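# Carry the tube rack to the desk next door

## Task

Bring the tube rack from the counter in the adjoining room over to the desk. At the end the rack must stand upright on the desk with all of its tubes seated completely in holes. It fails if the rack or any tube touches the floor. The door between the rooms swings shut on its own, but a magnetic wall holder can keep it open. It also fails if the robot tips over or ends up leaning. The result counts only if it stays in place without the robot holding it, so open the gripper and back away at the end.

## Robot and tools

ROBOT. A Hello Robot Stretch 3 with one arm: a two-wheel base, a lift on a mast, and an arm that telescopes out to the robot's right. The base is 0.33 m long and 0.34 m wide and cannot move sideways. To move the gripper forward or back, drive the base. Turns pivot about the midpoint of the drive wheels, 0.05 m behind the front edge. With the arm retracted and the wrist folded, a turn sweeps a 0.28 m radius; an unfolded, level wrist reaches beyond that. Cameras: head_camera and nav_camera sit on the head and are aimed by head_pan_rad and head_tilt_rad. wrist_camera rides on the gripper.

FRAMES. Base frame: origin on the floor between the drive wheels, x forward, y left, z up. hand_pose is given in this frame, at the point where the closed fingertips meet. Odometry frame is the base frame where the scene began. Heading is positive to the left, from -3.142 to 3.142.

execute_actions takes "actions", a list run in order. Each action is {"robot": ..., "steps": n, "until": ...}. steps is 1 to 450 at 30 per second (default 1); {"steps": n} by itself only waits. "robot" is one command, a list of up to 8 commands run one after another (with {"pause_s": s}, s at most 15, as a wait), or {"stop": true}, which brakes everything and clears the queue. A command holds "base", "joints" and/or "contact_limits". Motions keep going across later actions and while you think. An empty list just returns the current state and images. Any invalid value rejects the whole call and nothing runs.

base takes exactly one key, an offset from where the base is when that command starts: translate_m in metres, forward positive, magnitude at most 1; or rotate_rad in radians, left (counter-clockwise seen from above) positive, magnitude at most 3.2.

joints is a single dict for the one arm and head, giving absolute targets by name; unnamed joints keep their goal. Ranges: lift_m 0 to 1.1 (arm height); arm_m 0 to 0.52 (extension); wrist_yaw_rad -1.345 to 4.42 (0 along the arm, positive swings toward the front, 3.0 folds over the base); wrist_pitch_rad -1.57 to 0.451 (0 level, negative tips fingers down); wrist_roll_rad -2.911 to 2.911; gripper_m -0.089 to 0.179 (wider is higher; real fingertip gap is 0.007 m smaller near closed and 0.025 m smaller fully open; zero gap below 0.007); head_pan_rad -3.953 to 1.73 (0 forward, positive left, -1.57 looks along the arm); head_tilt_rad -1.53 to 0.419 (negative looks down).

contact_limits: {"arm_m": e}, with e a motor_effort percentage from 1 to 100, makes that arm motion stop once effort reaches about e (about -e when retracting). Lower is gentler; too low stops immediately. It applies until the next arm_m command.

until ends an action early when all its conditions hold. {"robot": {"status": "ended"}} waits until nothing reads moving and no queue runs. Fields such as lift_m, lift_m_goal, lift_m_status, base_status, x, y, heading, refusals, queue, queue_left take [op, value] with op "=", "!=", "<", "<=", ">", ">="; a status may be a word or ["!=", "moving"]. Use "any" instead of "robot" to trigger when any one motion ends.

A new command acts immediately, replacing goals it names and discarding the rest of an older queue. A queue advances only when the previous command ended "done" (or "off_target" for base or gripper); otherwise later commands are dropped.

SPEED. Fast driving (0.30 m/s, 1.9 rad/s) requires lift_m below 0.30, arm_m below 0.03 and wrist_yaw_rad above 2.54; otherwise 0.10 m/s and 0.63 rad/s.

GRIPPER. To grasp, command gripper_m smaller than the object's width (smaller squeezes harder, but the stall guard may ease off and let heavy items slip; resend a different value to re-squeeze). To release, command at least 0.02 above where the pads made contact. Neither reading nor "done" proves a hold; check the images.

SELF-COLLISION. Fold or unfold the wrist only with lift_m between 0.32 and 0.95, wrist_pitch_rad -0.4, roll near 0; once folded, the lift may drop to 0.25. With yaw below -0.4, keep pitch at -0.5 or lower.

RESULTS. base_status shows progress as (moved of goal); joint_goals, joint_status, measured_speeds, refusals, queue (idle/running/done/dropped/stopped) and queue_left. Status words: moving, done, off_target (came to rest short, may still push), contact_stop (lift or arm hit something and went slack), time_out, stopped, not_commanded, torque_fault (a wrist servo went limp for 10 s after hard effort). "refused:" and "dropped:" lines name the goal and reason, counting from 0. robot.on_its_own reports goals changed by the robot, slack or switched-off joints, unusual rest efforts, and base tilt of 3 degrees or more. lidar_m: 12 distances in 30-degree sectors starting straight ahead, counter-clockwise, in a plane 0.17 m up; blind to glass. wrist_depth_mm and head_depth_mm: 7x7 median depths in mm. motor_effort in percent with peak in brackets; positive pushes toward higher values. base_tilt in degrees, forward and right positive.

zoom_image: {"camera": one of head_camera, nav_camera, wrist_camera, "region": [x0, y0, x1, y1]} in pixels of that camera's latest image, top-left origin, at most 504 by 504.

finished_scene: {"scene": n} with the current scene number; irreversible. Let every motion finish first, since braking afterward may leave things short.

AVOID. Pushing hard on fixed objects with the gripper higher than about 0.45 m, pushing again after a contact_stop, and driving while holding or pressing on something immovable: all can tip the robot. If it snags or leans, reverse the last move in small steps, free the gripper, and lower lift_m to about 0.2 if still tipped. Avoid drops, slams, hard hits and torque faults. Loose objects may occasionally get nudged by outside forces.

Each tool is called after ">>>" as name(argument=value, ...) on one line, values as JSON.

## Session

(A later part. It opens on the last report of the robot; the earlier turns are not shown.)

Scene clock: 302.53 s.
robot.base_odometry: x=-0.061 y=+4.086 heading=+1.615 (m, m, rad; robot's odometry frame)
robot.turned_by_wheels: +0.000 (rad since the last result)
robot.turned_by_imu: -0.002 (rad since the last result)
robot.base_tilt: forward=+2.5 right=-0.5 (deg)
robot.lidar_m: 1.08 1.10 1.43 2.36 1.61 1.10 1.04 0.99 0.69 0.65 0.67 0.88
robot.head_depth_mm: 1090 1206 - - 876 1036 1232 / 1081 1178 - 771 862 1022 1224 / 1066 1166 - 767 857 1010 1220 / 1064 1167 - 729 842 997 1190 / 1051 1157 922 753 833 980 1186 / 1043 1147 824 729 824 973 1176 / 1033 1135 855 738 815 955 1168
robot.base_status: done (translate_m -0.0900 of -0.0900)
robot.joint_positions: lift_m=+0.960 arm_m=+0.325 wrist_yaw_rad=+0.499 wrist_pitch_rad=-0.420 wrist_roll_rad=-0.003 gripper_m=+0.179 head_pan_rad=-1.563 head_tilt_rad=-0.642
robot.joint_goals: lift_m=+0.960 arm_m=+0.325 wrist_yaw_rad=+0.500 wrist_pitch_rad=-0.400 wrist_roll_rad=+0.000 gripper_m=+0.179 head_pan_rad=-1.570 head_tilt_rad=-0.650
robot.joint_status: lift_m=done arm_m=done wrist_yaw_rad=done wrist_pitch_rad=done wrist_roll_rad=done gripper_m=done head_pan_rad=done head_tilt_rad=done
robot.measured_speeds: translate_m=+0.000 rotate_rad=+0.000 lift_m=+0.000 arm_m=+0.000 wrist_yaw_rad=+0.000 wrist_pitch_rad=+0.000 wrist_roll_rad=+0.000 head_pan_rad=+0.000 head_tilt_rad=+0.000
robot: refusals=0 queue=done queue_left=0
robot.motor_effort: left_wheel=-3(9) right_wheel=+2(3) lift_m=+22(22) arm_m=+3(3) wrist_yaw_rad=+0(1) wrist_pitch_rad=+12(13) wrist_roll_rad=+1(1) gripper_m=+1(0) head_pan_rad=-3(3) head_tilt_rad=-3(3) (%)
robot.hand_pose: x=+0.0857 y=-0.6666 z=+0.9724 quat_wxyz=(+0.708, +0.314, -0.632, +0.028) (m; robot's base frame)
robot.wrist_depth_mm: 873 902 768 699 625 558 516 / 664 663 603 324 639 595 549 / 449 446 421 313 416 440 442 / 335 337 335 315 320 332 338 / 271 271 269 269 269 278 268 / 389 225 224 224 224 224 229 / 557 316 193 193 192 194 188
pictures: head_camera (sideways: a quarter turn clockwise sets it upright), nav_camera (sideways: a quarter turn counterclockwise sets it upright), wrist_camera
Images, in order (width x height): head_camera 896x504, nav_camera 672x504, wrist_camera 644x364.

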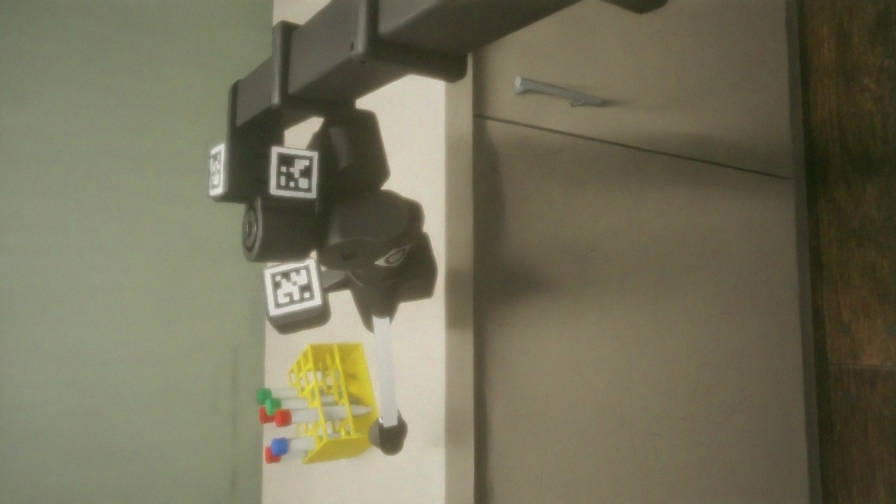

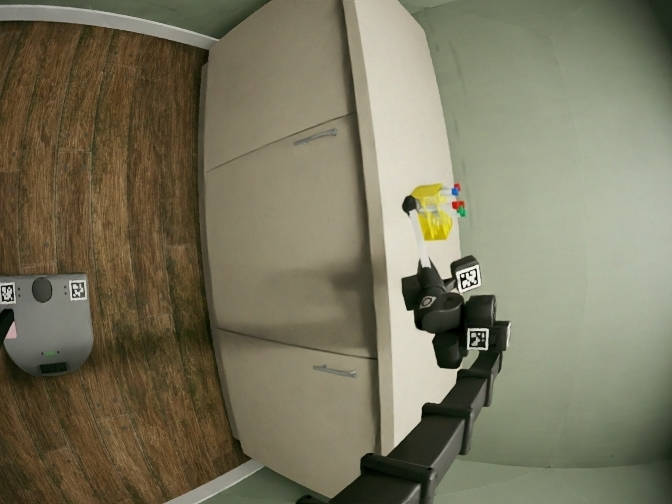

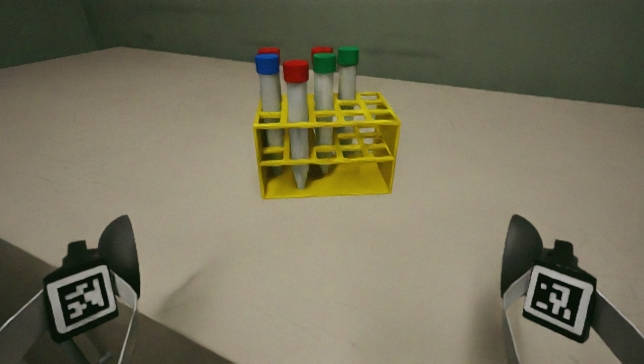

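>>> execute_actions(actions=[{"robot":[{"joints":{"arm_m":0.415},"base":{"translate_m":0.05}}],"steps":450,"until":{"robot":{"status":"ended"}}}])

Scene clock: 307.93 s.
robot.base_odometry: x=-0.064 y=+4.136 heading=+1.615 (m, m, rad; robot's odometry frame)
robot.turned_by_wheels: +0.000 (rad since the last result)
robot.turned_by_imu: -0.001 (rad since the last result)
robot.base_tilt: forward=+2.3 right=-0.4 (deg)
robot.lidar_m: 1.04 1.06 1.36 2.37 1.68 1.16 1.09 0.98 0.69 0.65 0.66 0.87
robot.head_depth_mm: 1084 1198 1199 - 852 1033 1237 / 1070 1172 903 767 861 1020 1226 / 1060 1145 896 763 847 997 1221 / 1049 1152 - 756 843 986 1188 / 1051 1152 861 748 831 976 1188 / 1035 1142 808 744 818 965 1179 / 1029 1131 955 733 811 950 1171
robot.base_status: done (translate_m +0.0500 of +0.0500)
robot.joint_positions: lift_m=+0.960 arm_m=+0.415 wrist_yaw_rad=+0.499 wrist_pitch_rad=-0.420 wrist_roll_rad=-0.003 gripper_m=+0.179 head_pan_rad=-1.563 head_tilt_rad=-0.642
robot.joint_goals: lift_m=+0.960 arm_m=+0.415 wrist_yaw_rad=+0.500 wrist_pitch_rad=-0.400 wrist_roll_rad=+0.000 gripper_m=+0.179 head_pan_rad=-1.570 head_tilt_rad=-0.650
robot.joint_status: lift_m=done arm_m=done wrist_yaw_rad=done wrist_pitch_rad=done wrist_roll_rad=done gripper_m=done head_pan_rad=done head_tilt_rad=done
robot.measured_speeds: translate_m=+0.000 rotate_rad=+0.000 lift_m=+0.000 arm_m=+0.000 wrist_yaw_rad=+0.000 wrist_pitch_rad=+0.000 wrist_roll_rad=+0.000 head_pan_rad=+0.000 head_tilt_rad=+0.000
robot: refusals=0 queue=done queue_left=0
robot.motor_effort: left_wheel=-4(6) right_wheel=+2(6) lift_m=+22(22) arm_m=+3(4) wrist_yaw_rad=+0(1) wrist_pitch_rad=+12(13) wrist_roll_rad=+1(1) gripper_m=+0(0) head_pan_rad=-3(3) head_tilt_rad=-3(3) (%)
robot.hand_pose: x=+0.0858 y=-0.7565 z=+0.9724 quat_wxyz=(+0.708, +0.314, -0.632, +0.028) (m; robot's base frame)
robot.wrist_depth_mm: 836 777 670 601 541 491 444 / 659 678 660 595 568 526 472 / 448 446 394 205 439 444 442 / 337 335 239 206 251 335 332 / 276 270 246 228 249 280 268 / - 225 225 225 224 224 228 / 189 192 192 193 193 194 188
pictures: head_camera (sideways: a quarter turn clockwise sets it upright), nav_camera (sideways: a quarter turn counterclockwise sets it upright), wrist_camera
Images, in order (width x height): head_camera 896x504, nav_camera 672x504, wrist_camera 644x364.

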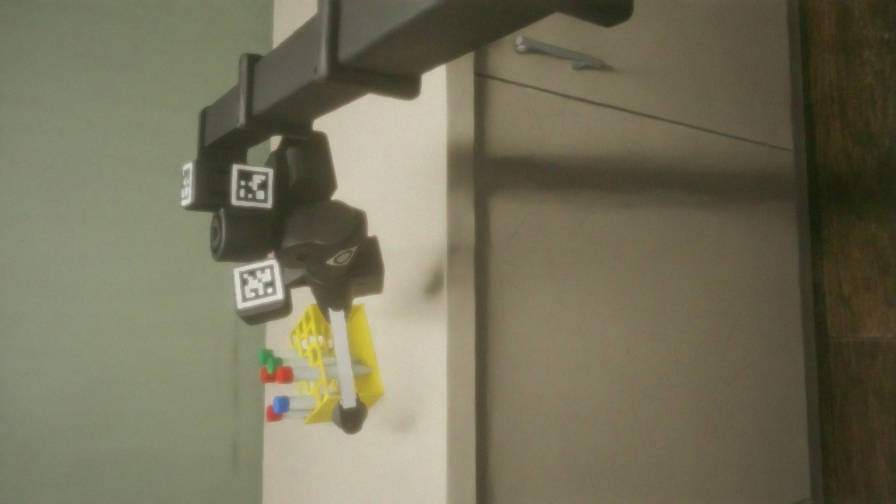

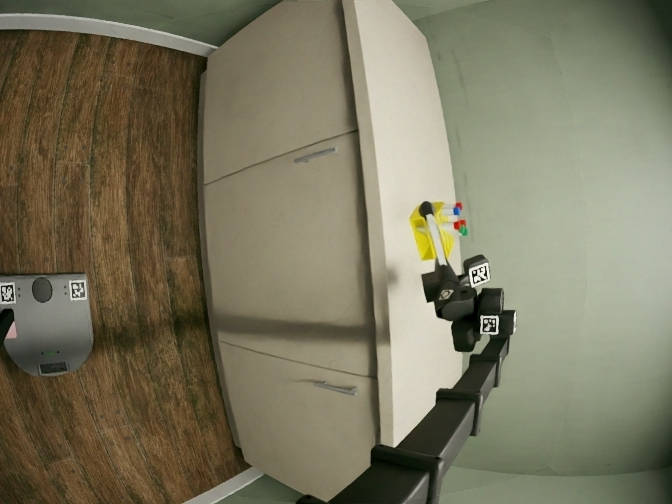

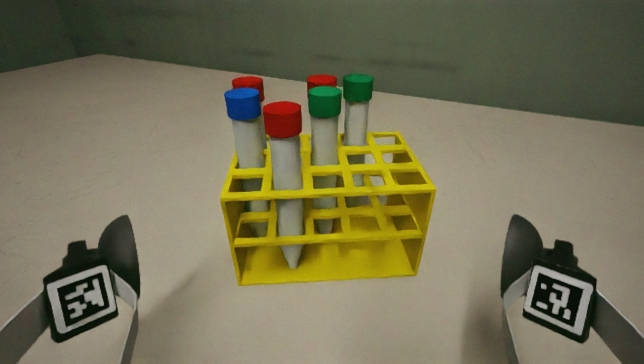

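>>> execute_actions(actions=[{"robot":[{"joints":{"lift_m":0.925}},{"joints":{"arm_m":0.485},"base":{"translate_m":0.038}}],"steps":450,"until":{"robot":{"status":"ended"}}}])

Scene clock: 315.80 s.
robot.base_odometry: x=-0.065 y=+4.174 heading=+1.615 (m, m, rad; robot's odometry frame)
robot.turned_by_wheels: +0.000 (rad since the last result)
robot.turned_by_imu: -0.002 (rad since the last result)
robot.base_tilt: forward=+2.4 right=-0.5 (deg)
robot.lidar_m: 1.00 1.02 1.32 2.38 1.74 1.20 1.12 0.99 0.69 0.65 0.66 0.87
robot.head_depth_mm: 1082 1210 1100 - - 1049 1228 / 1074 1180 - 767 855 1010 1227 / 1064 1156 898 762 841 1000 1204 / 1051 1158 - 754 833 987 1190 / 1049 1150 830 746 826 974 1181 / 1034 1144 914 738 817 962 1177 / 1025 1128 952 732 808 948 1167
robot.base_status: done (translate_m +0.0380 of +0.0380)
robot.joint_positions: lift_m=+0.925 arm_m=+0.485 wrist_yaw_rad=+0.499 wrist_pitch_rad=-0.420 wrist_roll_rad=-0.003 gripper_m=+0.179 head_pan_rad=-1.563 head_tilt_rad=-0.642
robot.joint_goals: lift_m=+0.925 arm_m=+0.485 wrist_yaw_rad=+0.500 wrist_pitch_rad=-0.400 wrist_roll_rad=+0.000 gripper_m=+0.179 head_pan_rad=-1.570 head_tilt_rad=-0.650
robot.joint_status: lift_m=done arm_m=done wrist_yaw_rad=done wrist_pitch_rad=done wrist_roll_rad=done gripper_m=done head_pan_rad=done head_tilt_rad=done
robot.measured_speeds: translate_m=+0.000 rotate_rad=+0.000 lift_m=+0.000 arm_m=+0.000 wrist_yaw_rad=+0.000 wrist_pitch_rad=+0.000 wrist_roll_rad=+0.000 head_pan_rad=+0.000 head_tilt_rad=+0.000
robot: refusals=0 queue=done queue_left=0
robot.motor_effort: left_wheel=-3(5) right_wheel=+3(5) lift_m=+22(22) arm_m=+3(3) wrist_yaw_rad=+0(0) wrist_pitch_rad=+12(13) wrist_roll_rad=+1(1) gripper_m=+0(0) head_pan_rad=-3(3) head_tilt_rad=-3(3) (%)
robot.hand_pose: x=+0.0858 y=-0.8265 z=+0.9374 quat_wxyz=(+0.708, +0.314, -0.632, +0.028) (m; robot's base frame)
robot.wrist_depth_mm: 779 687 581 526 470 433 395 / 536 492 102 112 473 454 417 / 359 339 86 148 318 360 353 / 271 272 99 126 147 269 269 / 218 120 102 139 115 120 216 / - 118 138 142 153 126 184 / 152 152 145 149 153 151 151
pictures: head_camera (sideways: a quarter turn clockwise sets it upright), nav_camera (sideways: a quarter turn counterclockwise sets it upright), wrist_camera
Images, in order (width x height): head_camera 896x504, nav_camera 672x504, wrist_camera 644x364.

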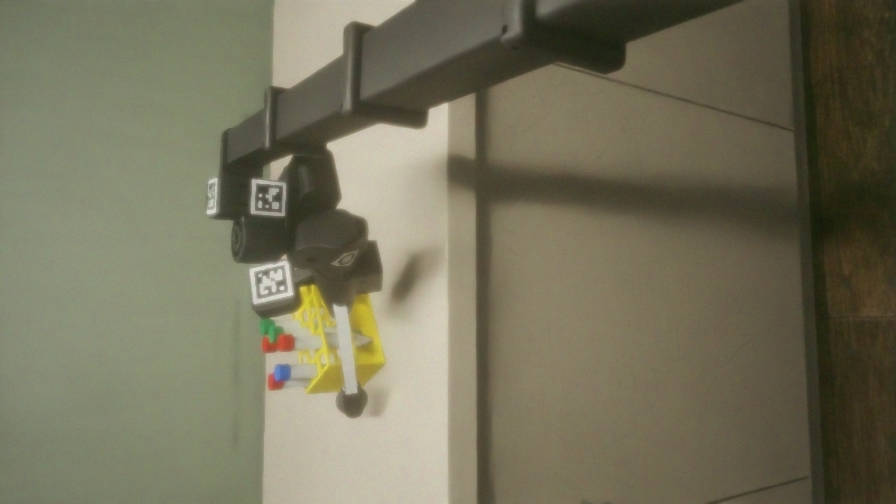

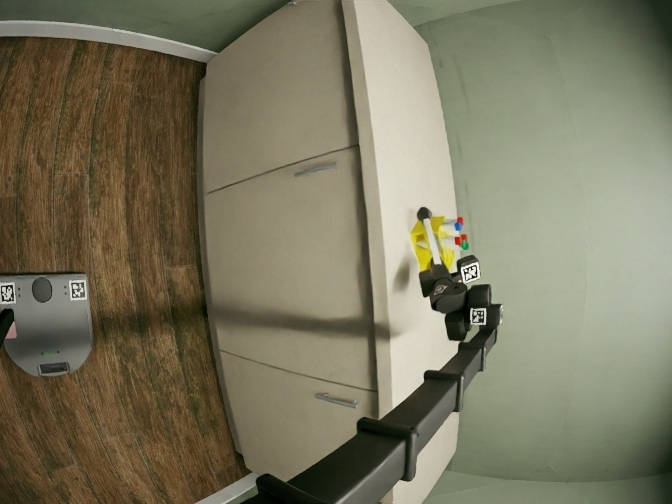

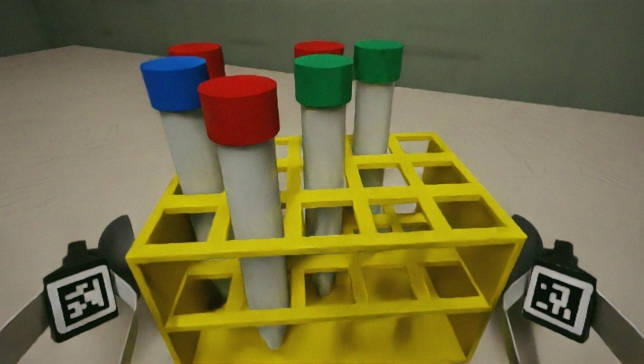

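>>> execute_actions(actions=[{"robot":{"joints":{"gripper_m":0.09}},"steps":90,"until":{"robot":{"status":"ended"}}},{"steps":15},{"robot":{"joints":{"lift_m":0.96}},"steps":90,"until":{"robot":{"status":"ended"}}}])

Scene clock: 321.10 s.
robot.base_odometry: x=-0.065 y=+4.174 heading=+1.615 (m, m, rad; robot's odometry frame)
robot.turned_by_wheels: +0.000 (rad since the last result)
robot.turned_by_imu: -0.001 (rad since the last result)
robot.base_tilt: forward=+2.5 right=-0.3 (deg)
robot.lidar_m: 1.00 1.02 1.31 2.38 1.74 1.20 1.12 0.98 0.68 0.65 0.66 0.87
robot.head_depth_mm: 1083 1199 - - 886 1027 1225 / 1074 1160 958 767 853 1011 1227 / 1056 1139 948 762 844 999 1195 / 1059 1138 883 751 833 988 1192 / 1040 1150 857 744 825 970 1181 / 1037 1143 864 738 817 958 1180 / 1024 1130 952 731 805 946 1173
robot.base_status: done (translate_m +0.0380 of +0.0380)
robot.joint_positions: lift_m=+0.960 arm_m=+0.485 wrist_yaw_rad=+0.499 wrist_pitch_rad=-0.427 wrist_roll_rad=-0.003 gripper_m=+0.091 head_pan_rad=-1.563 head_tilt_rad=-0.642
robot.joint_goals: lift_m=+0.960 arm_m=+0.485 wrist_yaw_rad=+0.500 wrist_pitch_rad=-0.400 wrist_roll_rad=+0.000 gripper_m=+0.090 head_pan_rad=-1.570 head_tilt_rad=-0.650
robot.joint_status: lift_m=done arm_m=done wrist_yaw_rad=done wrist_pitch_rad=done wrist_roll_rad=done gripper_m=done head_pan_rad=done head_tilt_rad=done
robot.measured_speeds: translate_m=+0.000 rotate_rad=+0.000 lift_m=+0.000 arm_m=+0.000 wrist_yaw_rad=+0.000 wrist_pitch_rad=+0.000 wrist_roll_rad=+0.000 head_pan_rad=+0.000 head_tilt_rad=+0.000
robot: refusals=0 queue=done queue_left=0
robot.motor_effort: left_wheel=-3(4) right_wheel=+2(3) lift_m=+32(32) arm_m=+3(3) wrist_yaw_rad=+0(1) wrist_pitch_rad=+17(17) wrist_roll_rad=+1(1) gripper_m=-18(94) head_pan_rad=-3(3) head_tilt_rad=-3(2) (%)
robot.hand_pose: x=+0.0854 y=-0.8258 z=+0.9705 quat_wxyz=(+0.708, +0.316, -0.631, +0.026) (m; robot's base frame)
robot.wrist_depth_mm: 771 675 594 525 475 432 389 / 622 638 603 555 510 460 416 / 441 436 157 162 433 432 426 / 327 326 157 159 188 327 329 / 266 261 159 165 181 262 261 / 221 - 138 171 181 - 221 / 191 188 145 153 153 184 190
pictures: head_camera (sideways: a quarter turn clockwise sets it upright), nav_camera (sideways: a quarter turn counterclockwise sets it upright), wrist_camera
Images, in order (width x height): head_camera 896x504, nav_camera 672x504, wrist_camera 644x364.

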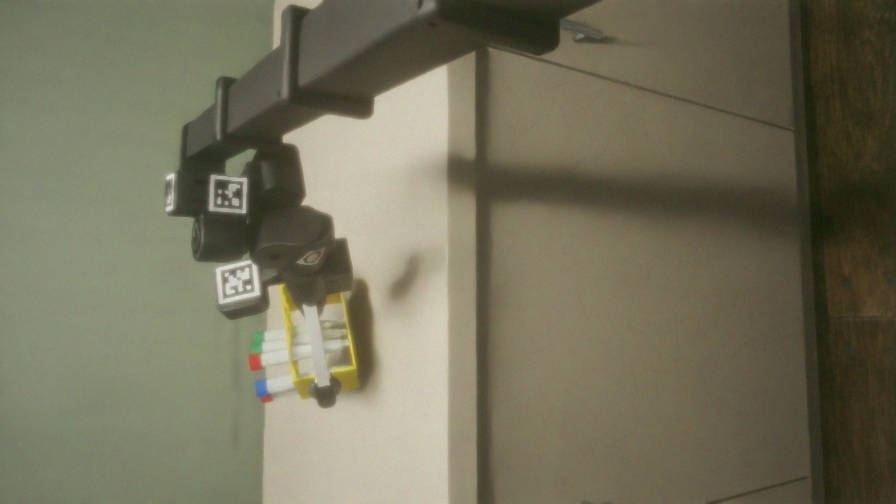

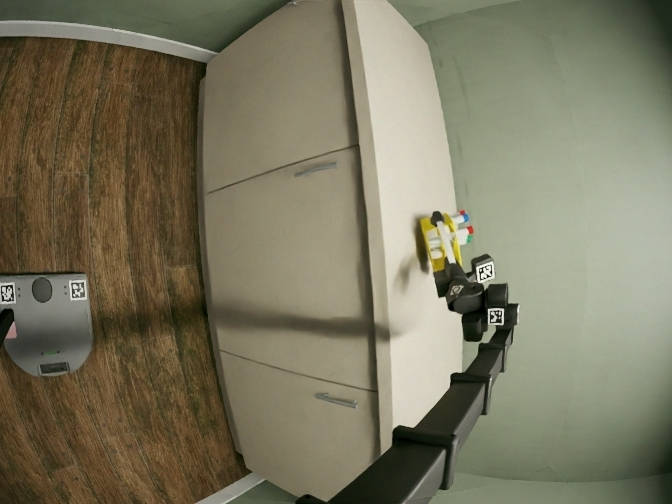

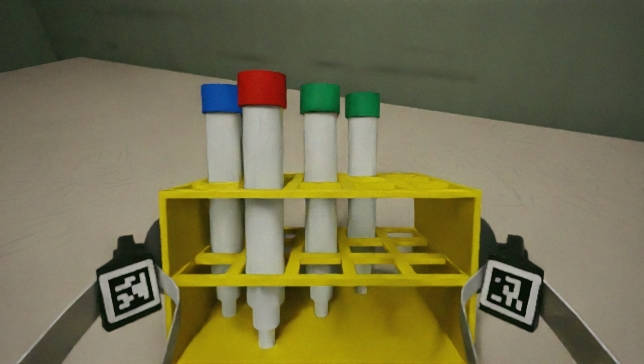

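>>> execute_actions(actions=[{"robot":[{"joints":{"lift_m":0.927}},{"joints":{"gripper_m":0.179}},{"joints":{"arm_m":0.513},"base":{"translate_m":0.016}}],"steps":300,"until":{"robot":{"status":"ended"}}}])

Scene clock: 327.73 s.
robot.base_odometry: x=-0.066 y=+4.190 heading=+1.615 (m, m, rad; robot's odometry frame)
robot.turned_by_wheels: +0.000 (rad since the last result)
robot.turned_by_imu: -0.002 (rad since the last result)
robot.base_tilt: forward=+2.5 right=-0.6 (deg)
robot.lidar_m: 0.98 1.00 1.29 2.39 1.77 1.21 1.14 0.98 0.68 0.65 0.66 0.87
robot.head_depth_mm: 1086 1198 1107 - - 1046 1238 / 1071 1182 - 768 858 1013 1227 / 1059 1152 902 763 844 997 1197 / 1051 1145 - 752 833 984 1194 / 1040 1155 835 744 824 973 1184 / 1034 1142 861 738 816 957 1182 / 1026 1125 953 729 796 944 1171
robot.base_status: done (translate_m +0.0160 of +0.0160)
robot.joint_positions: lift_m=+0.927 arm_m=+0.513 wrist_yaw_rad=+0.499 wrist_pitch_rad=-0.420 wrist_roll_rad=-0.003 gripper_m=+0.179 head_pan_rad=-1.563 head_tilt_rad=-0.642
robot.joint_goals: lift_m=+0.927 arm_m=+0.513 wrist_yaw_rad=+0.500 wrist_pitch_rad=-0.400 wrist_roll_rad=+0.000 gripper_m=+0.179 head_pan_rad=-1.570 head_tilt_rad=-0.650
robot.joint_status: lift_m=done arm_m=done wrist_yaw_rad=done wrist_pitch_rad=done wrist_roll_rad=done gripper_m=done head_pan_rad=done head_tilt_rad=done
robot.measured_speeds: translate_m=+0.000 rotate_rad=+0.000 lift_m=+0.000 arm_m=+0.000 wrist_yaw_rad=+0.000 wrist_pitch_rad=+0.000 wrist_roll_rad=+0.000 head_pan_rad=+0.000 head_tilt_rad=+0.000
robot: refusals=0 queue=done queue_left=0
robot.motor_effort: left_wheel=-3(6) right_wheel=+2(7) lift_m=+22(32) arm_m=+3(6) wrist_yaw_rad=+0(1) wrist_pitch_rad=+12(17) wrist_roll_rad=+1(1) gripper_m=+0(86) head_pan_rad=-3(3) head_tilt_rad=-3(3) (%)
robot.hand_pose: x=+0.0858 y=-0.8545 z=+0.9395 quat_wxyz=(+0.708, +0.314, -0.632, +0.028) (m; robot's base frame)
robot.wrist_depth_mm: 741 669 562 502 442 406 370 / 544 455 127 110 450 426 394 / 366 346 82 141 319 360 361 / 275 276 95 128 146 273 274 / 222 123 103 118 118 126 219 / - 111 122 141 151 127 187 / 155 150 147 147 150 149 153
pictures: head_camera (sideways: a quarter turn clockwise sets it upright), nav_camera (sideways: a quarter turn counterclockwise sets it upright), wrist_camera
Images, in order (width x height): head_camera 896x504, nav_camera 672x504, wrist_camera 644x364.

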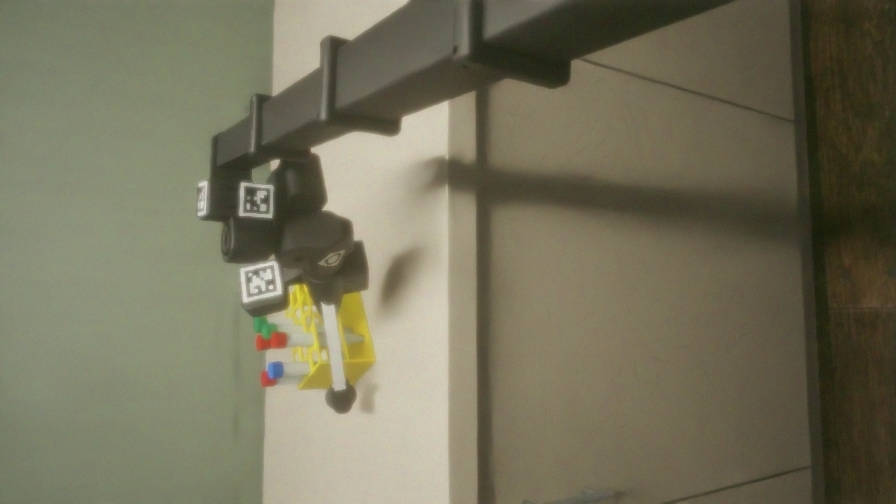

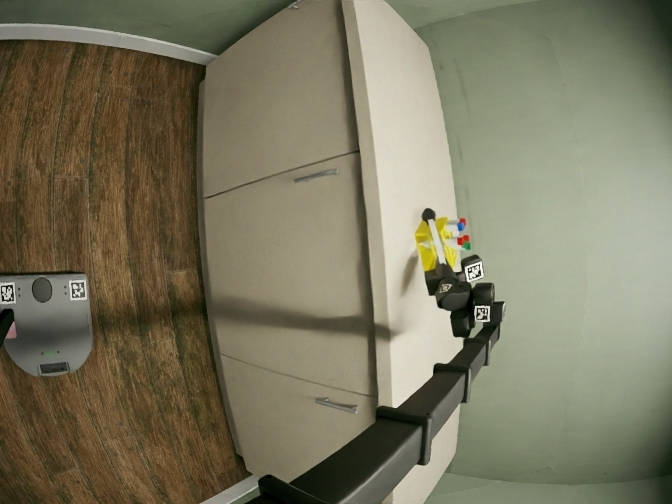

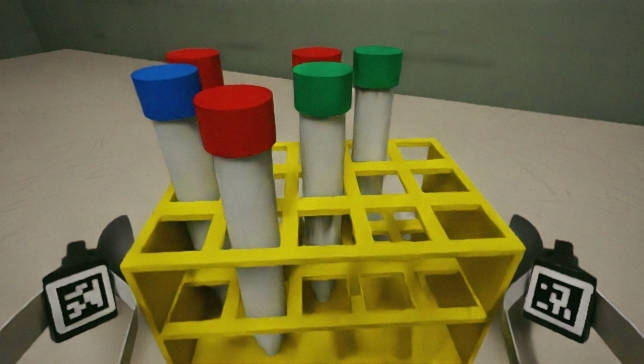

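>>> execute_actions(actions=[])

Scene clock: 339.47 s.
robot.base_odometry: x=-0.066 y=+4.190 heading=+1.615 (m, m, rad; robot's odometry frame)
robot.turned_by_wheels: +0.000 (rad since the last result)
robot.turned_by_imu: -0.003 (rad since the last result)
robot.base_tilt: forward=+2.3 right=-0.5 (deg)
robot.lidar_m: 0.98 1.00 1.30 2.38 1.76 1.21 1.14 0.98 0.69 0.65 0.66 0.87
robot.head_depth_mm: 1078 1198 1105 - - 1047 1234 / 1072 1185 - 767 857 1013 1231 / 1062 1156 900 760 843 1000 1195 / 1049 1143 - 753 837 986 1190 / 1040 1153 835 743 824 968 1184 / 1036 1140 866 736 816 956 1182 / 1026 1130 958 730 794 947 1166
robot.base_status: done (translate_m +0.0160 of +0.0160)
robot.joint_positions: lift_m=+0.927 arm_m=+0.513 wrist_yaw_rad=+0.499 wrist_pitch_rad=-0.420 wrist_roll_rad=-0.003 gripper_m=+0.179 head_pan_rad=-1.563 head_tilt_rad=-0.642
robot.joint_goals: lift_m=+0.927 arm_m=+0.513 wrist_yaw_rad=+0.500 wrist_pitch_rad=-0.400 wrist_roll_rad=+0.000 gripper_m=+0.179 head_pan_rad=-1.570 head_tilt_rad=-0.650
robot.joint_status: lift_m=done arm_m=done wrist_yaw_rad=done wrist_pitch_rad=done wrist_roll_rad=done gripper_m=done head_pan_rad=done head_tilt_rad=done
robot.measured_speeds: translate_m=+0.000 rotate_rad=+0.000 lift_m=+0.000 arm_m=+0.000 wrist_yaw_rad=+0.000 wrist_pitch_rad=+0.000 wrist_roll_rad=+0.000 head_pan_rad=+0.000 head_tilt_rad=+0.000
robot: refusals=0 queue=done queue_left=0
robot.motor_effort: left_wheel=-3(3) right_wheel=+2(2) lift_m=+21(21) arm_m=+3(3) wrist_yaw_rad=+1(1) wrist_pitch_rad=+12(12) wrist_roll_rad=+1(1) gripper_m=+1(0) head_pan_rad=-3(3) head_tilt_rad=-3(3) (%)
robot.hand_pose: x=+0.0858 y=-0.8545 z=+0.9395 quat_wxyz=(+0.708, +0.314, -0.632, +0.028) (m; robot's base frame)
robot.wrist_depth_mm: 736 654 570 508 449 411 375 / 540 457 124 111 455 432 395 / 366 344 83 140 319 364 363 / 277 276 96 129 146 275 273 / 221 123 104 118 118 126 220 / - 111 122 141 151 128 187 / 154 150 147 146 150 149 153
pictures: head_camera (sideways: a quarter turn clockwise sets it upright), nav_camera (sideways: a quarter turn counterclockwise sets it upright), wrist_camera
Images, in order (width x height): head_camera 896x504, nav_camera 672x504, wrist_camera 644x364.

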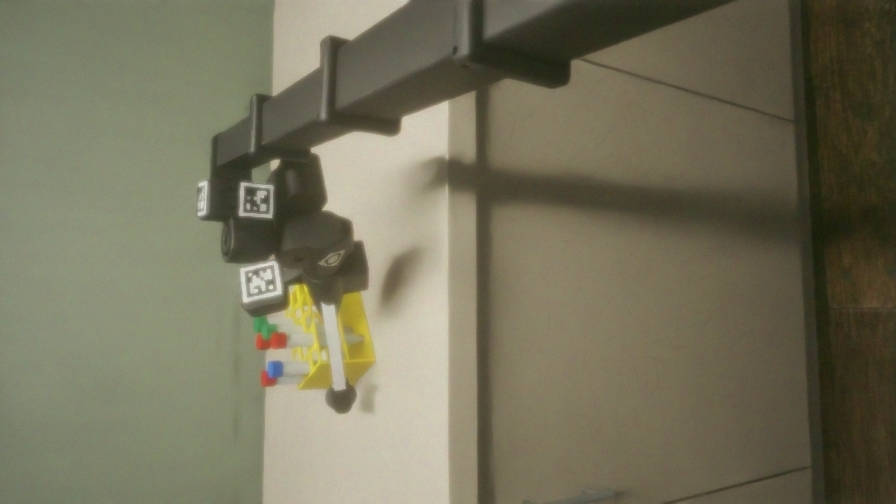

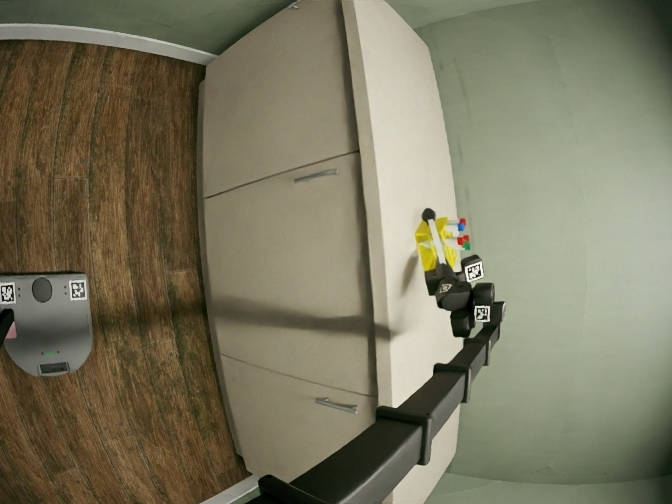

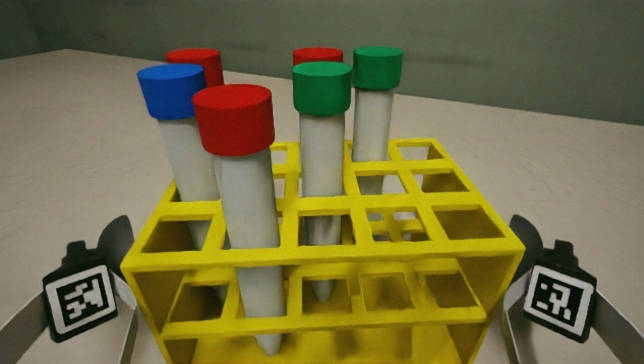

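>>> execute_actions(actions=[{"robot":[{"joints":{"gripper_m":0.085}},{"pause_s":0.5},{"joints":{"lift_m":0.96}}],"steps":300,"until":{"robot":{"status":"ended"}}}])

Scene clock: 344.63 s.
robot.base_odometry: x=-0.066 y=+4.190 heading=+1.615 (m, m, rad; robot's odometry frame)
robot.turned_by_wheels: +0.000 (rad since the last result)
robot.turned_by_imu: -0.001 (rad since the last result)
robot.base_tilt: forward=+2.4 right=-0.6 (deg)
robot.lidar_m: 0.98 1.00 1.29 2.38 1.76 1.21 1.14 0.98 0.68 0.65 0.66 0.87
robot.head_depth_mm: 1083 1197 - - 868 1024 1242 / 1069 1163 905 767 855 1014 1231 / 1057 1137 948 760 845 995 1195 / 1053 1130 880 752 835 984 1187 / 1044 1134 873 744 822 971 1189 / 1031 1138 885 737 814 959 1177 / 1021 1129 960 729 793 946 1172
robot.base_status: done (translate_m +0.0160 of +0.0160)
robot.joint_positions: lift_m=+0.960 arm_m=+0.513 wrist_yaw_rad=+0.499 wrist_pitch_rad=-0.427 wrist_roll_rad=-0.003 gripper_m=+0.089 head_pan_rad=-1.563 head_tilt_rad=-0.642
robot.joint_goals: lift_m=+0.960 arm_m=+0.513 wrist_yaw_rad=+0.500 wrist_pitch_rad=-0.400 wrist_roll_rad=+0.000 gripper_m=+0.088 head_pan_rad=-1.570 head_tilt_rad=-0.650
robot.joint_status: lift_m=done arm_m=done wrist_yaw_rad=done wrist_pitch_rad=done wrist_roll_rad=done gripper_m=done head_pan_rad=done head_tilt_rad=done
robot.measured_speeds: translate_m=+0.000 rotate_rad=+0.000 lift_m=+0.000 arm_m=+0.000 wrist_yaw_rad=+0.000 wrist_pitch_rad=+0.000 wrist_roll_rad=+0.000 head_pan_rad=+0.000 head_tilt_rad=+0.000
robot: refusals=0 queue=done queue_left=0
robot.motor_effort: left_wheel=-3(4) right_wheel=+2(2) lift_m=+31(33) arm_m=+2(3) wrist_yaw_rad=+1(1) wrist_pitch_rad=+16(17) wrist_roll_rad=+1(1) gripper_m=-20(94) head_pan_rad=-3(3) head_tilt_rad=-3(3) (%)
robot.hand_pose: x=+0.0854 y=-0.8538 z=+0.9705 quat_wxyz=(+0.708, +0.316, -0.631, +0.026) (m; robot's base frame)
robot.wrist_depth_mm: 756 646 568 503 452 407 374 / 624 646 577 527 484 435 397 / 434 429 154 180 432 433 409 / 329 328 135 159 176 326 325 / 265 258 161 164 181 263 263 / 221 - 150 155 153 - 221 / 192 191 149 156 155 184 189
pictures: head_camera (sideways: a quarter turn clockwise sets it upright), nav_camera (sideways: a quarter turn counterclockwise sets it upright), wrist_camera
Images, in order (width x height): head_camera 896x504, nav_camera 672x504, wrist_camera 644x364.

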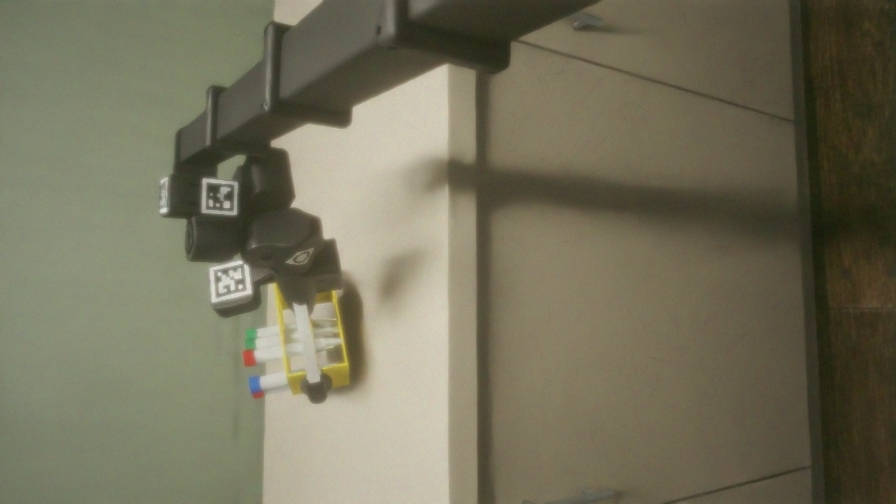

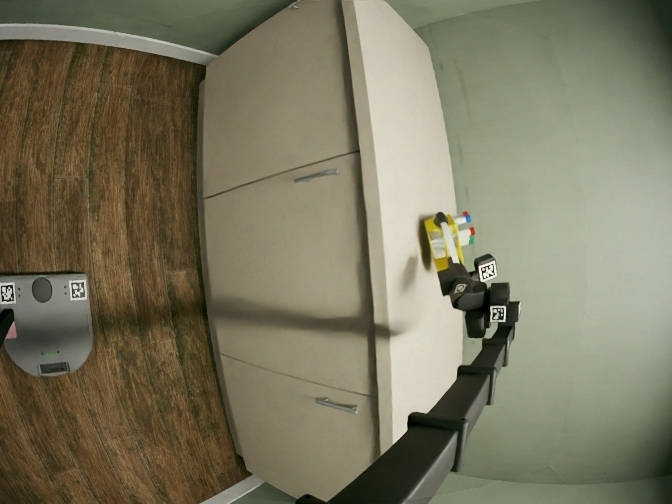

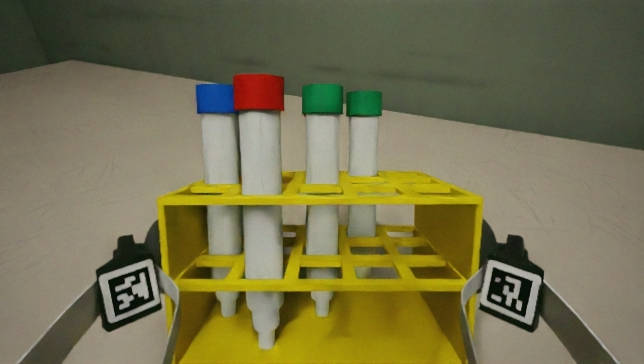

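>>> execute_actions(actions=[{"robot":[{"joints":{"lift_m":0.927}},{"joints":{"arm_m":0.42}},{"joints":{"gripper_m":0.179}},{"pause_s":0.5},{"joints":{"arm_m":0.455},"base":{"translate_m":0.019}}],"steps":400,"until":{"robot":{"status":"ended"}}}])

Scene clock: 354.97 s.
robot.base_odometry: x=-0.067 y=+4.209 heading=+1.615 (m, m, rad; robot's odometry frame)
robot.turned_by_wheels: +0.000 (rad since the last result)
robot.turned_by_imu: -0.002 (rad since the last result)
robot.base_tilt: forward=+2.5 right=-0.4 (deg)
robot.lidar_m: 0.96 0.98 1.27 2.39 1.80 1.23 1.16 0.98 0.68 0.64 0.66 0.86
robot.head_depth_mm: 1083 1196 1108 - - 1047 1235 / 1074 1179 - 763 854 1008 1227 / 1062 1160 874 760 840 995 1198 / 1056 1156 - 752 835 985 1195 / 1041 1153 798 744 825 966 1189 / 1035 1136 963 734 815 957 1180 / 1024 1129 952 730 802 941 1170
robot.base_status: done (translate_m +0.0190 of +0.0190)
robot.joint_positions: lift_m=+0.927 arm_m=+0.455 wrist_yaw_rad=+0.499 wrist_pitch_rad=-0.419 wrist_roll_rad=-0.002 gripper_m=+0.179 head_pan_rad=-1.563 head_tilt_rad=-0.642
robot.joint_goals: lift_m=+0.927 arm_m=+0.455 wrist_yaw_rad=+0.500 wrist_pitch_rad=-0.400 wrist_roll_rad=+0.000 gripper_m=+0.179 head_pan_rad=-1.570 head_tilt_rad=-0.650
robot.joint_status: lift_m=done arm_m=done wrist_yaw_rad=done wrist_pitch_rad=done wrist_roll_rad=done gripper_m=done head_pan_rad=done head_tilt_rad=done
robot.measured_speeds: translate_m=+0.000 rotate_rad=+0.000 lift_m=+0.000 arm_m=+0.000 wrist_yaw_rad=+0.000 wrist_pitch_rad=+0.000 wrist_roll_rad=+0.000 head_pan_rad=+0.000 head_tilt_rad=+0.000
robot: refusals=0 queue=done queue_left=0
robot.motor_effort: left_wheel=-3(6) right_wheel=+2(6) lift_m=+22(31) arm_m=+3(2) wrist_yaw_rad=+0(0) wrist_pitch_rad=+12(16) wrist_roll_rad=+1(1) gripper_m=+1(87) head_pan_rad=-3(3) head_tilt_rad=-3(3) (%)
robot.hand_pose: x=+0.0859 y=-0.7966 z=+0.9397 quat_wxyz=(+0.708, +0.313, -0.633, +0.029) (m; robot's base frame)
robot.wrist_depth_mm: 771 724 631 549 496 451 415 / 542 451 126 112 498 481 434 / 369 345 84 142 325 365 364 / 278 277 96 129 147 274 274 / 222 122 104 119 114 119 220 / - 111 123 140 152 128 187 / 154 150 144 147 151 149 153
pictures: head_camera (sideways: a quarter turn clockwise sets it upright), nav_camera (sideways: a quarter turn counterclockwise sets it upright), wrist_camera
Images, in order (width x height): head_camera 896x504, nav_camera 672x504, wrist_camera 644x364.

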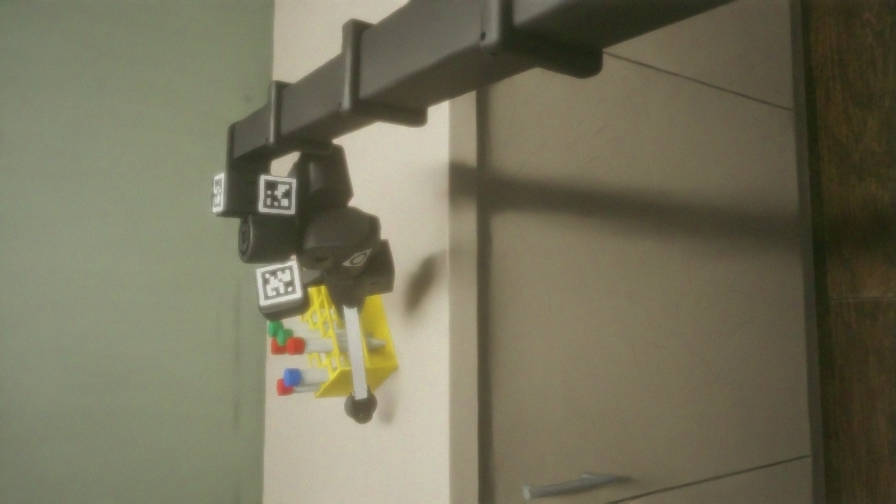

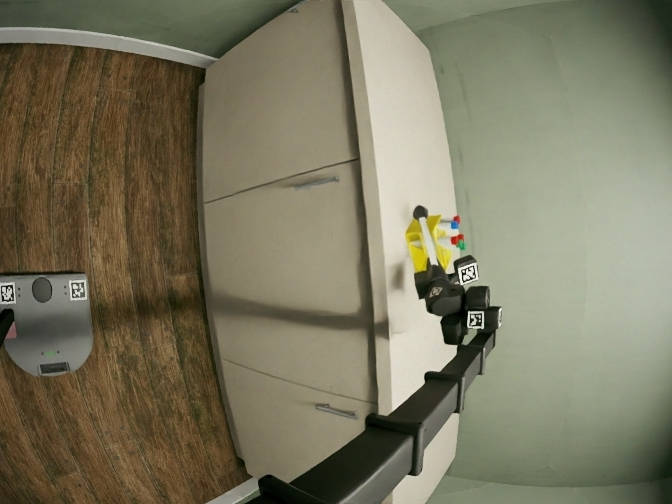

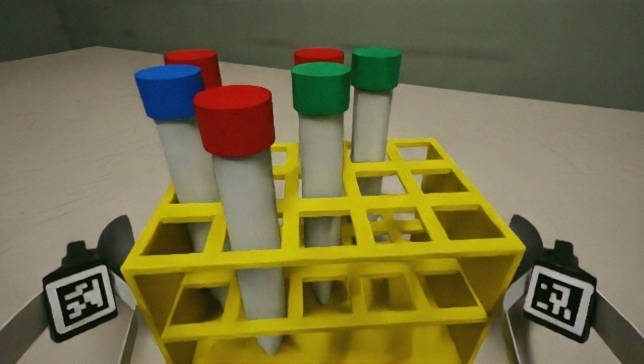

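>>> execute_actions(actions=[{"robot":[{"joints":{"arm_m":0.482},"base":{"translate_m":0.015}},{"joints":{"gripper_m":0.08}},{"pause_s":0.5},{"joints":{"lift_m":0.96}}],"steps":400,"until":{"robot":{"status":"ended"}}}])

Scene clock: 361.80 s.
robot.base_odometry: x=-0.068 y=+4.224 heading=+1.615 (m, m, rad; robot's odometry frame)
robot.turned_by_wheels: +0.000 (rad since the last result)
robot.turned_by_imu: -0.002 (rad since the last result)
robot.base_tilt: forward=+2.5 right=-0.5 (deg)
robot.lidar_m: 0.95 0.97 1.25 2.39 1.82 1.25 1.17 0.98 0.68 0.64 0.66 0.86
robot.head_depth_mm: 1079 1196 - - 878 1020 1228 / 1066 1156 956 761 849 1008 1228 / 1060 1138 940 757 842 990 1192 / 1049 1138 883 751 828 979 1193 / 1040 1152 835 742 825 968 1179 / 1031 1132 864 733 812 955 1175 / 1022 1125 957 728 793 941 1175
robot.base_status: done (translate_m +0.0150 of +0.0150)
robot.joint_positions: lift_m=+0.960 arm_m=+0.482 wrist_yaw_rad=+0.499 wrist_pitch_rad=-0.427 wrist_roll_rad=-0.002 gripper_m=+0.087 head_pan_rad=-1.563 head_tilt_rad=-0.642
robot.joint_goals: lift_m=+0.960 arm_m=+0.482 wrist_yaw_rad=+0.500 wrist_pitch_rad=-0.400 wrist_roll_rad=+0.000 gripper_m=+0.086 head_pan_rad=-1.570 head_tilt_rad=-0.650
robot.joint_status: lift_m=done arm_m=done wrist_yaw_rad=done wrist_pitch_rad=done wrist_roll_rad=done gripper_m=done head_pan_rad=done head_tilt_rad=done
robot.measured_speeds: translate_m=+0.000 rotate_rad=+0.000 lift_m=+0.000 arm_m=+0.000 wrist_yaw_rad=+0.000 wrist_pitch_rad=+0.000 wrist_roll_rad=+0.000 head_pan_rad=+0.000 head_tilt_rad=+0.000
robot: refusals=0 queue=done queue_left=0
robot.on_its_own: gripper_m is held at +0.086, not at your +0.080, by its stall guard, which is not easing now
robot.motor_effort: left_wheel=-3(6) right_wheel=+2(6) lift_m=+31(32) arm_m=+2(0) wrist_yaw_rad=+0(1) wrist_pitch_rad=+16(17) wrist_roll_rad=+1(1) gripper_m=-20(95) head_pan_rad=-3(2) head_tilt_rad=-2(3) (%)
robot.hand_pose: x=+0.0854 y=-0.8228 z=+0.9705 quat_wxyz=(+0.708, +0.316, -0.632, +0.026) (m; robot's base frame)
robot.wrist_depth_mm: 765 693 596 522 472 431 394 / 643 642 597 548 510 461 415 / 433 431 153 157 433 435 424 / 329 330 136 156 175 322 324 / 267 260 161 164 180 261 262 / 222 - 149 154 155 - 221 / 192 189 149 156 155 184 189
pictures: head_camera (sideways: a quarter turn clockwise sets it upright), nav_camera (sideways: a quarter turn counterclockwise sets it upright), wrist_camera
Images, in order (width x height): head_camera 896x504, nav_camera 672x504, wrist_camera 644x364.

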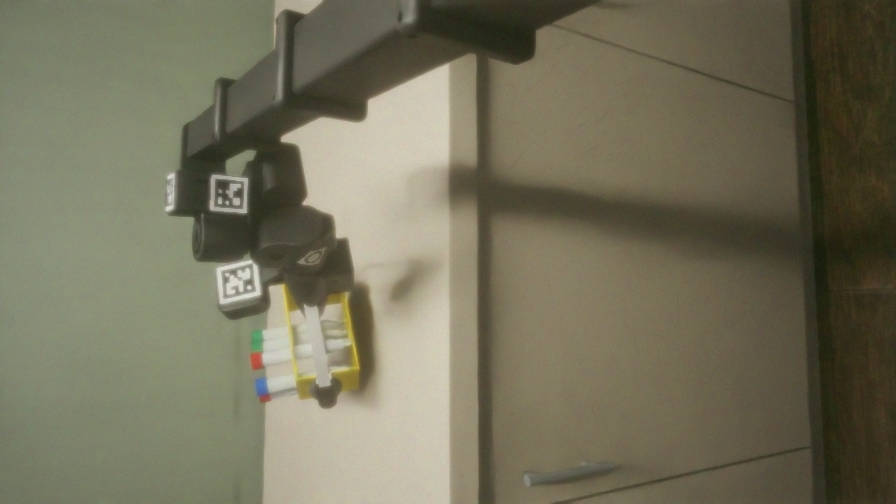

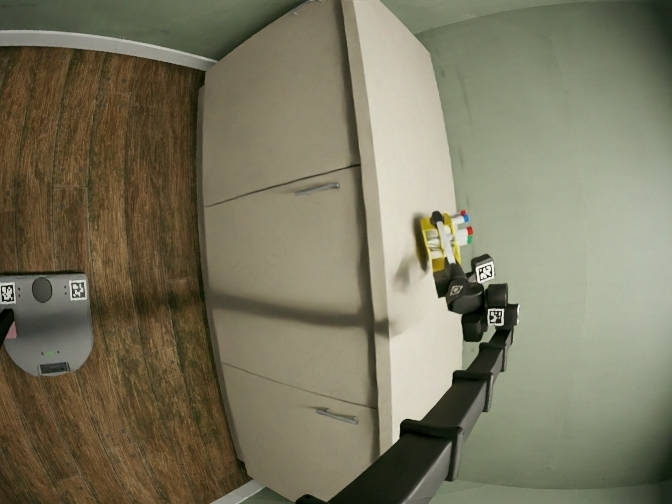

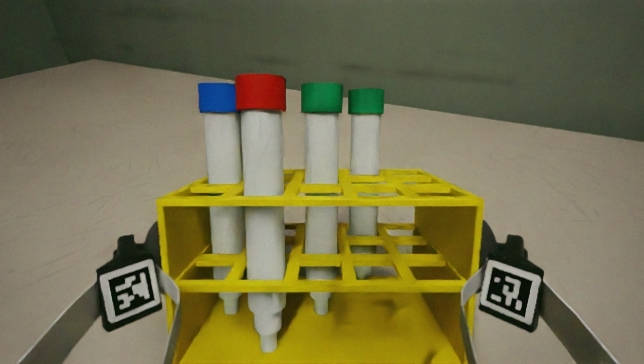

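>>> execute_actions(actions=[{"robot":[{"joints":{"wrist_pitch_rad":0.0,"lift_m":0.93}}],"steps":200,"until":{"robot":{"status":"ended"}}}])

Scene clock: 369.07 s.
robot.base_odometry: x=-0.068 y=+4.224 heading=+1.615 (m, m, rad; robot's odometry frame)
robot.turned_by_wheels: +0.000 (rad since the last result)
robot.turned_by_imu: -0.001 (rad since the last result)
robot.base_tilt: forward=+2.4 right=-0.4 (deg)
robot.lidar_m: 0.95 0.97 1.25 2.39 1.82 1.25 1.17 0.98 0.68 0.64 0.66 0.86
robot.head_depth_mm: 1085 1193 1111 - - 1046 1234 / 1068 1179 - 763 850 1010 1223 / 1063 1151 899 759 842 995 1205 / 1051 1143 - 749 831 984 1193 / 1039 1114 877 741 823 970 1178 / 1035 1105 910 736 811 959 1185 / 1025 1130 956 725 796 944 1173
robot.base_status: done (translate_m +0.0150 of +0.0150)
robot.joint_positions: lift_m=+0.930 arm_m=+0.482 wrist_yaw_rad=+0.499 wrist_pitch_rad=-0.038 wrist_roll_rad=-0.002 gripper_m=+0.087 head_pan_rad=-1.563 head_tilt_rad=-0.642
robot.joint_goals: lift_m=+0.930 arm_m=+0.482 wrist_yaw_rad=+0.500 wrist_pitch_rad=+0.000 wrist_roll_rad=+0.000 gripper_m=+0.086 head_pan_rad=-1.570 head_tilt_rad=-0.650
robot.joint_status: lift_m=done arm_m=done wrist_yaw_rad=done wrist_pitch_rad=done wrist_roll_rad=done gripper_m=done head_pan_rad=done head_tilt_rad=done
robot.measured_speeds: translate_m=+0.000 rotate_rad=+0.000 lift_m=+0.000 arm_m=+0.000 wrist_yaw_rad=+0.000 wrist_pitch_rad=+0.000 wrist_roll_rad=+0.000 head_pan_rad=+0.000 head_tilt_rad=+0.000
robot: refusals=0 queue=done queue_left=0
robot.on_its_own: gripper_m is held at +0.086, not at your +0.080, by its stall guard, which is not easing now
robot.motor_effort: left_wheel=-3(3) right_wheel=+2(2) lift_m=+23(32) arm_m=+2(3) wrist_yaw_rad=+1(1) wrist_pitch_rad=+23(22) wrist_roll_rad=+1(1) gripper_m=-20(19) head_pan_rad=-3(2) head_tilt_rad=-3(3) (%)
robot.hand_pose: x=+0.1008 y=-0.8507 z=+1.0350 quat_wxyz=(+0.689, +0.188, -0.681, +0.162) (m; robot's base frame)
robot.wrist_depth_mm: 793 708 625 547 490 440 406 / 803 747 598 544 498 454 414 / 802 779 151 156 504 462 418 / 797 799 144 154 174 467 428 / 549 525 161 162 181 463 443 / 374 - 150 154 155 - 373 / 293 283 149 156 156 274 290
pictures: head_camera (sideways: a quarter turn clockwise sets it upright), nav_camera (sideways: a quarter turn counterclockwise sets it upright), wrist_camera
Images, in order (width x height): head_camera 896x504, nav_camera 672x504, wrist_camera 644x364.

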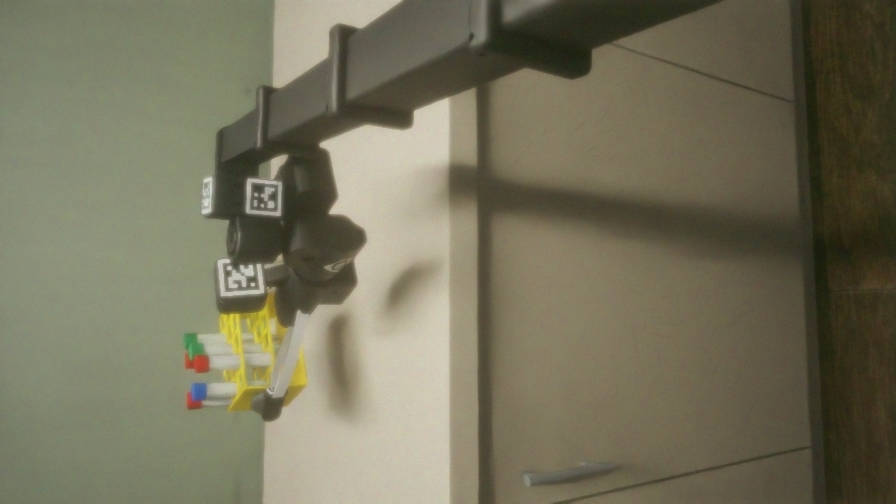

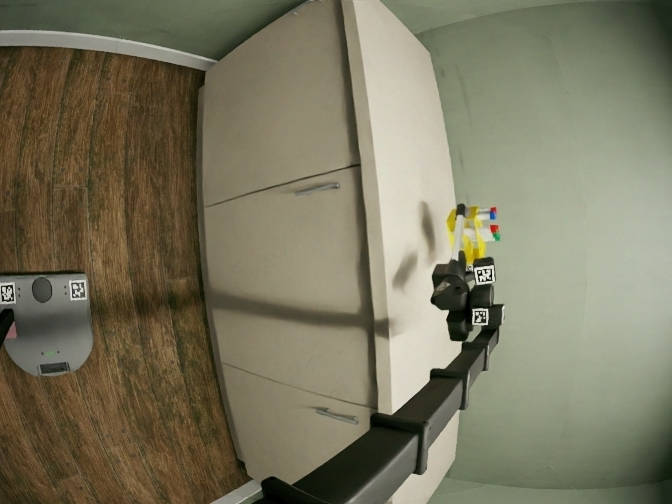

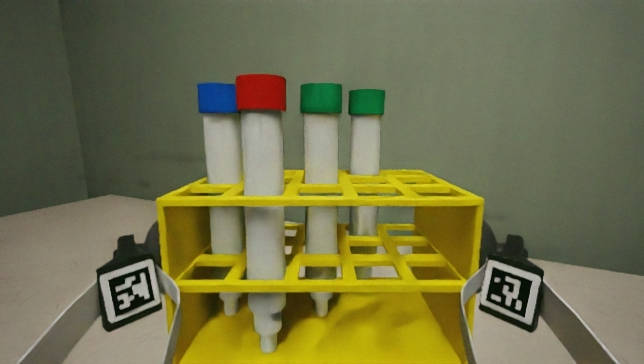

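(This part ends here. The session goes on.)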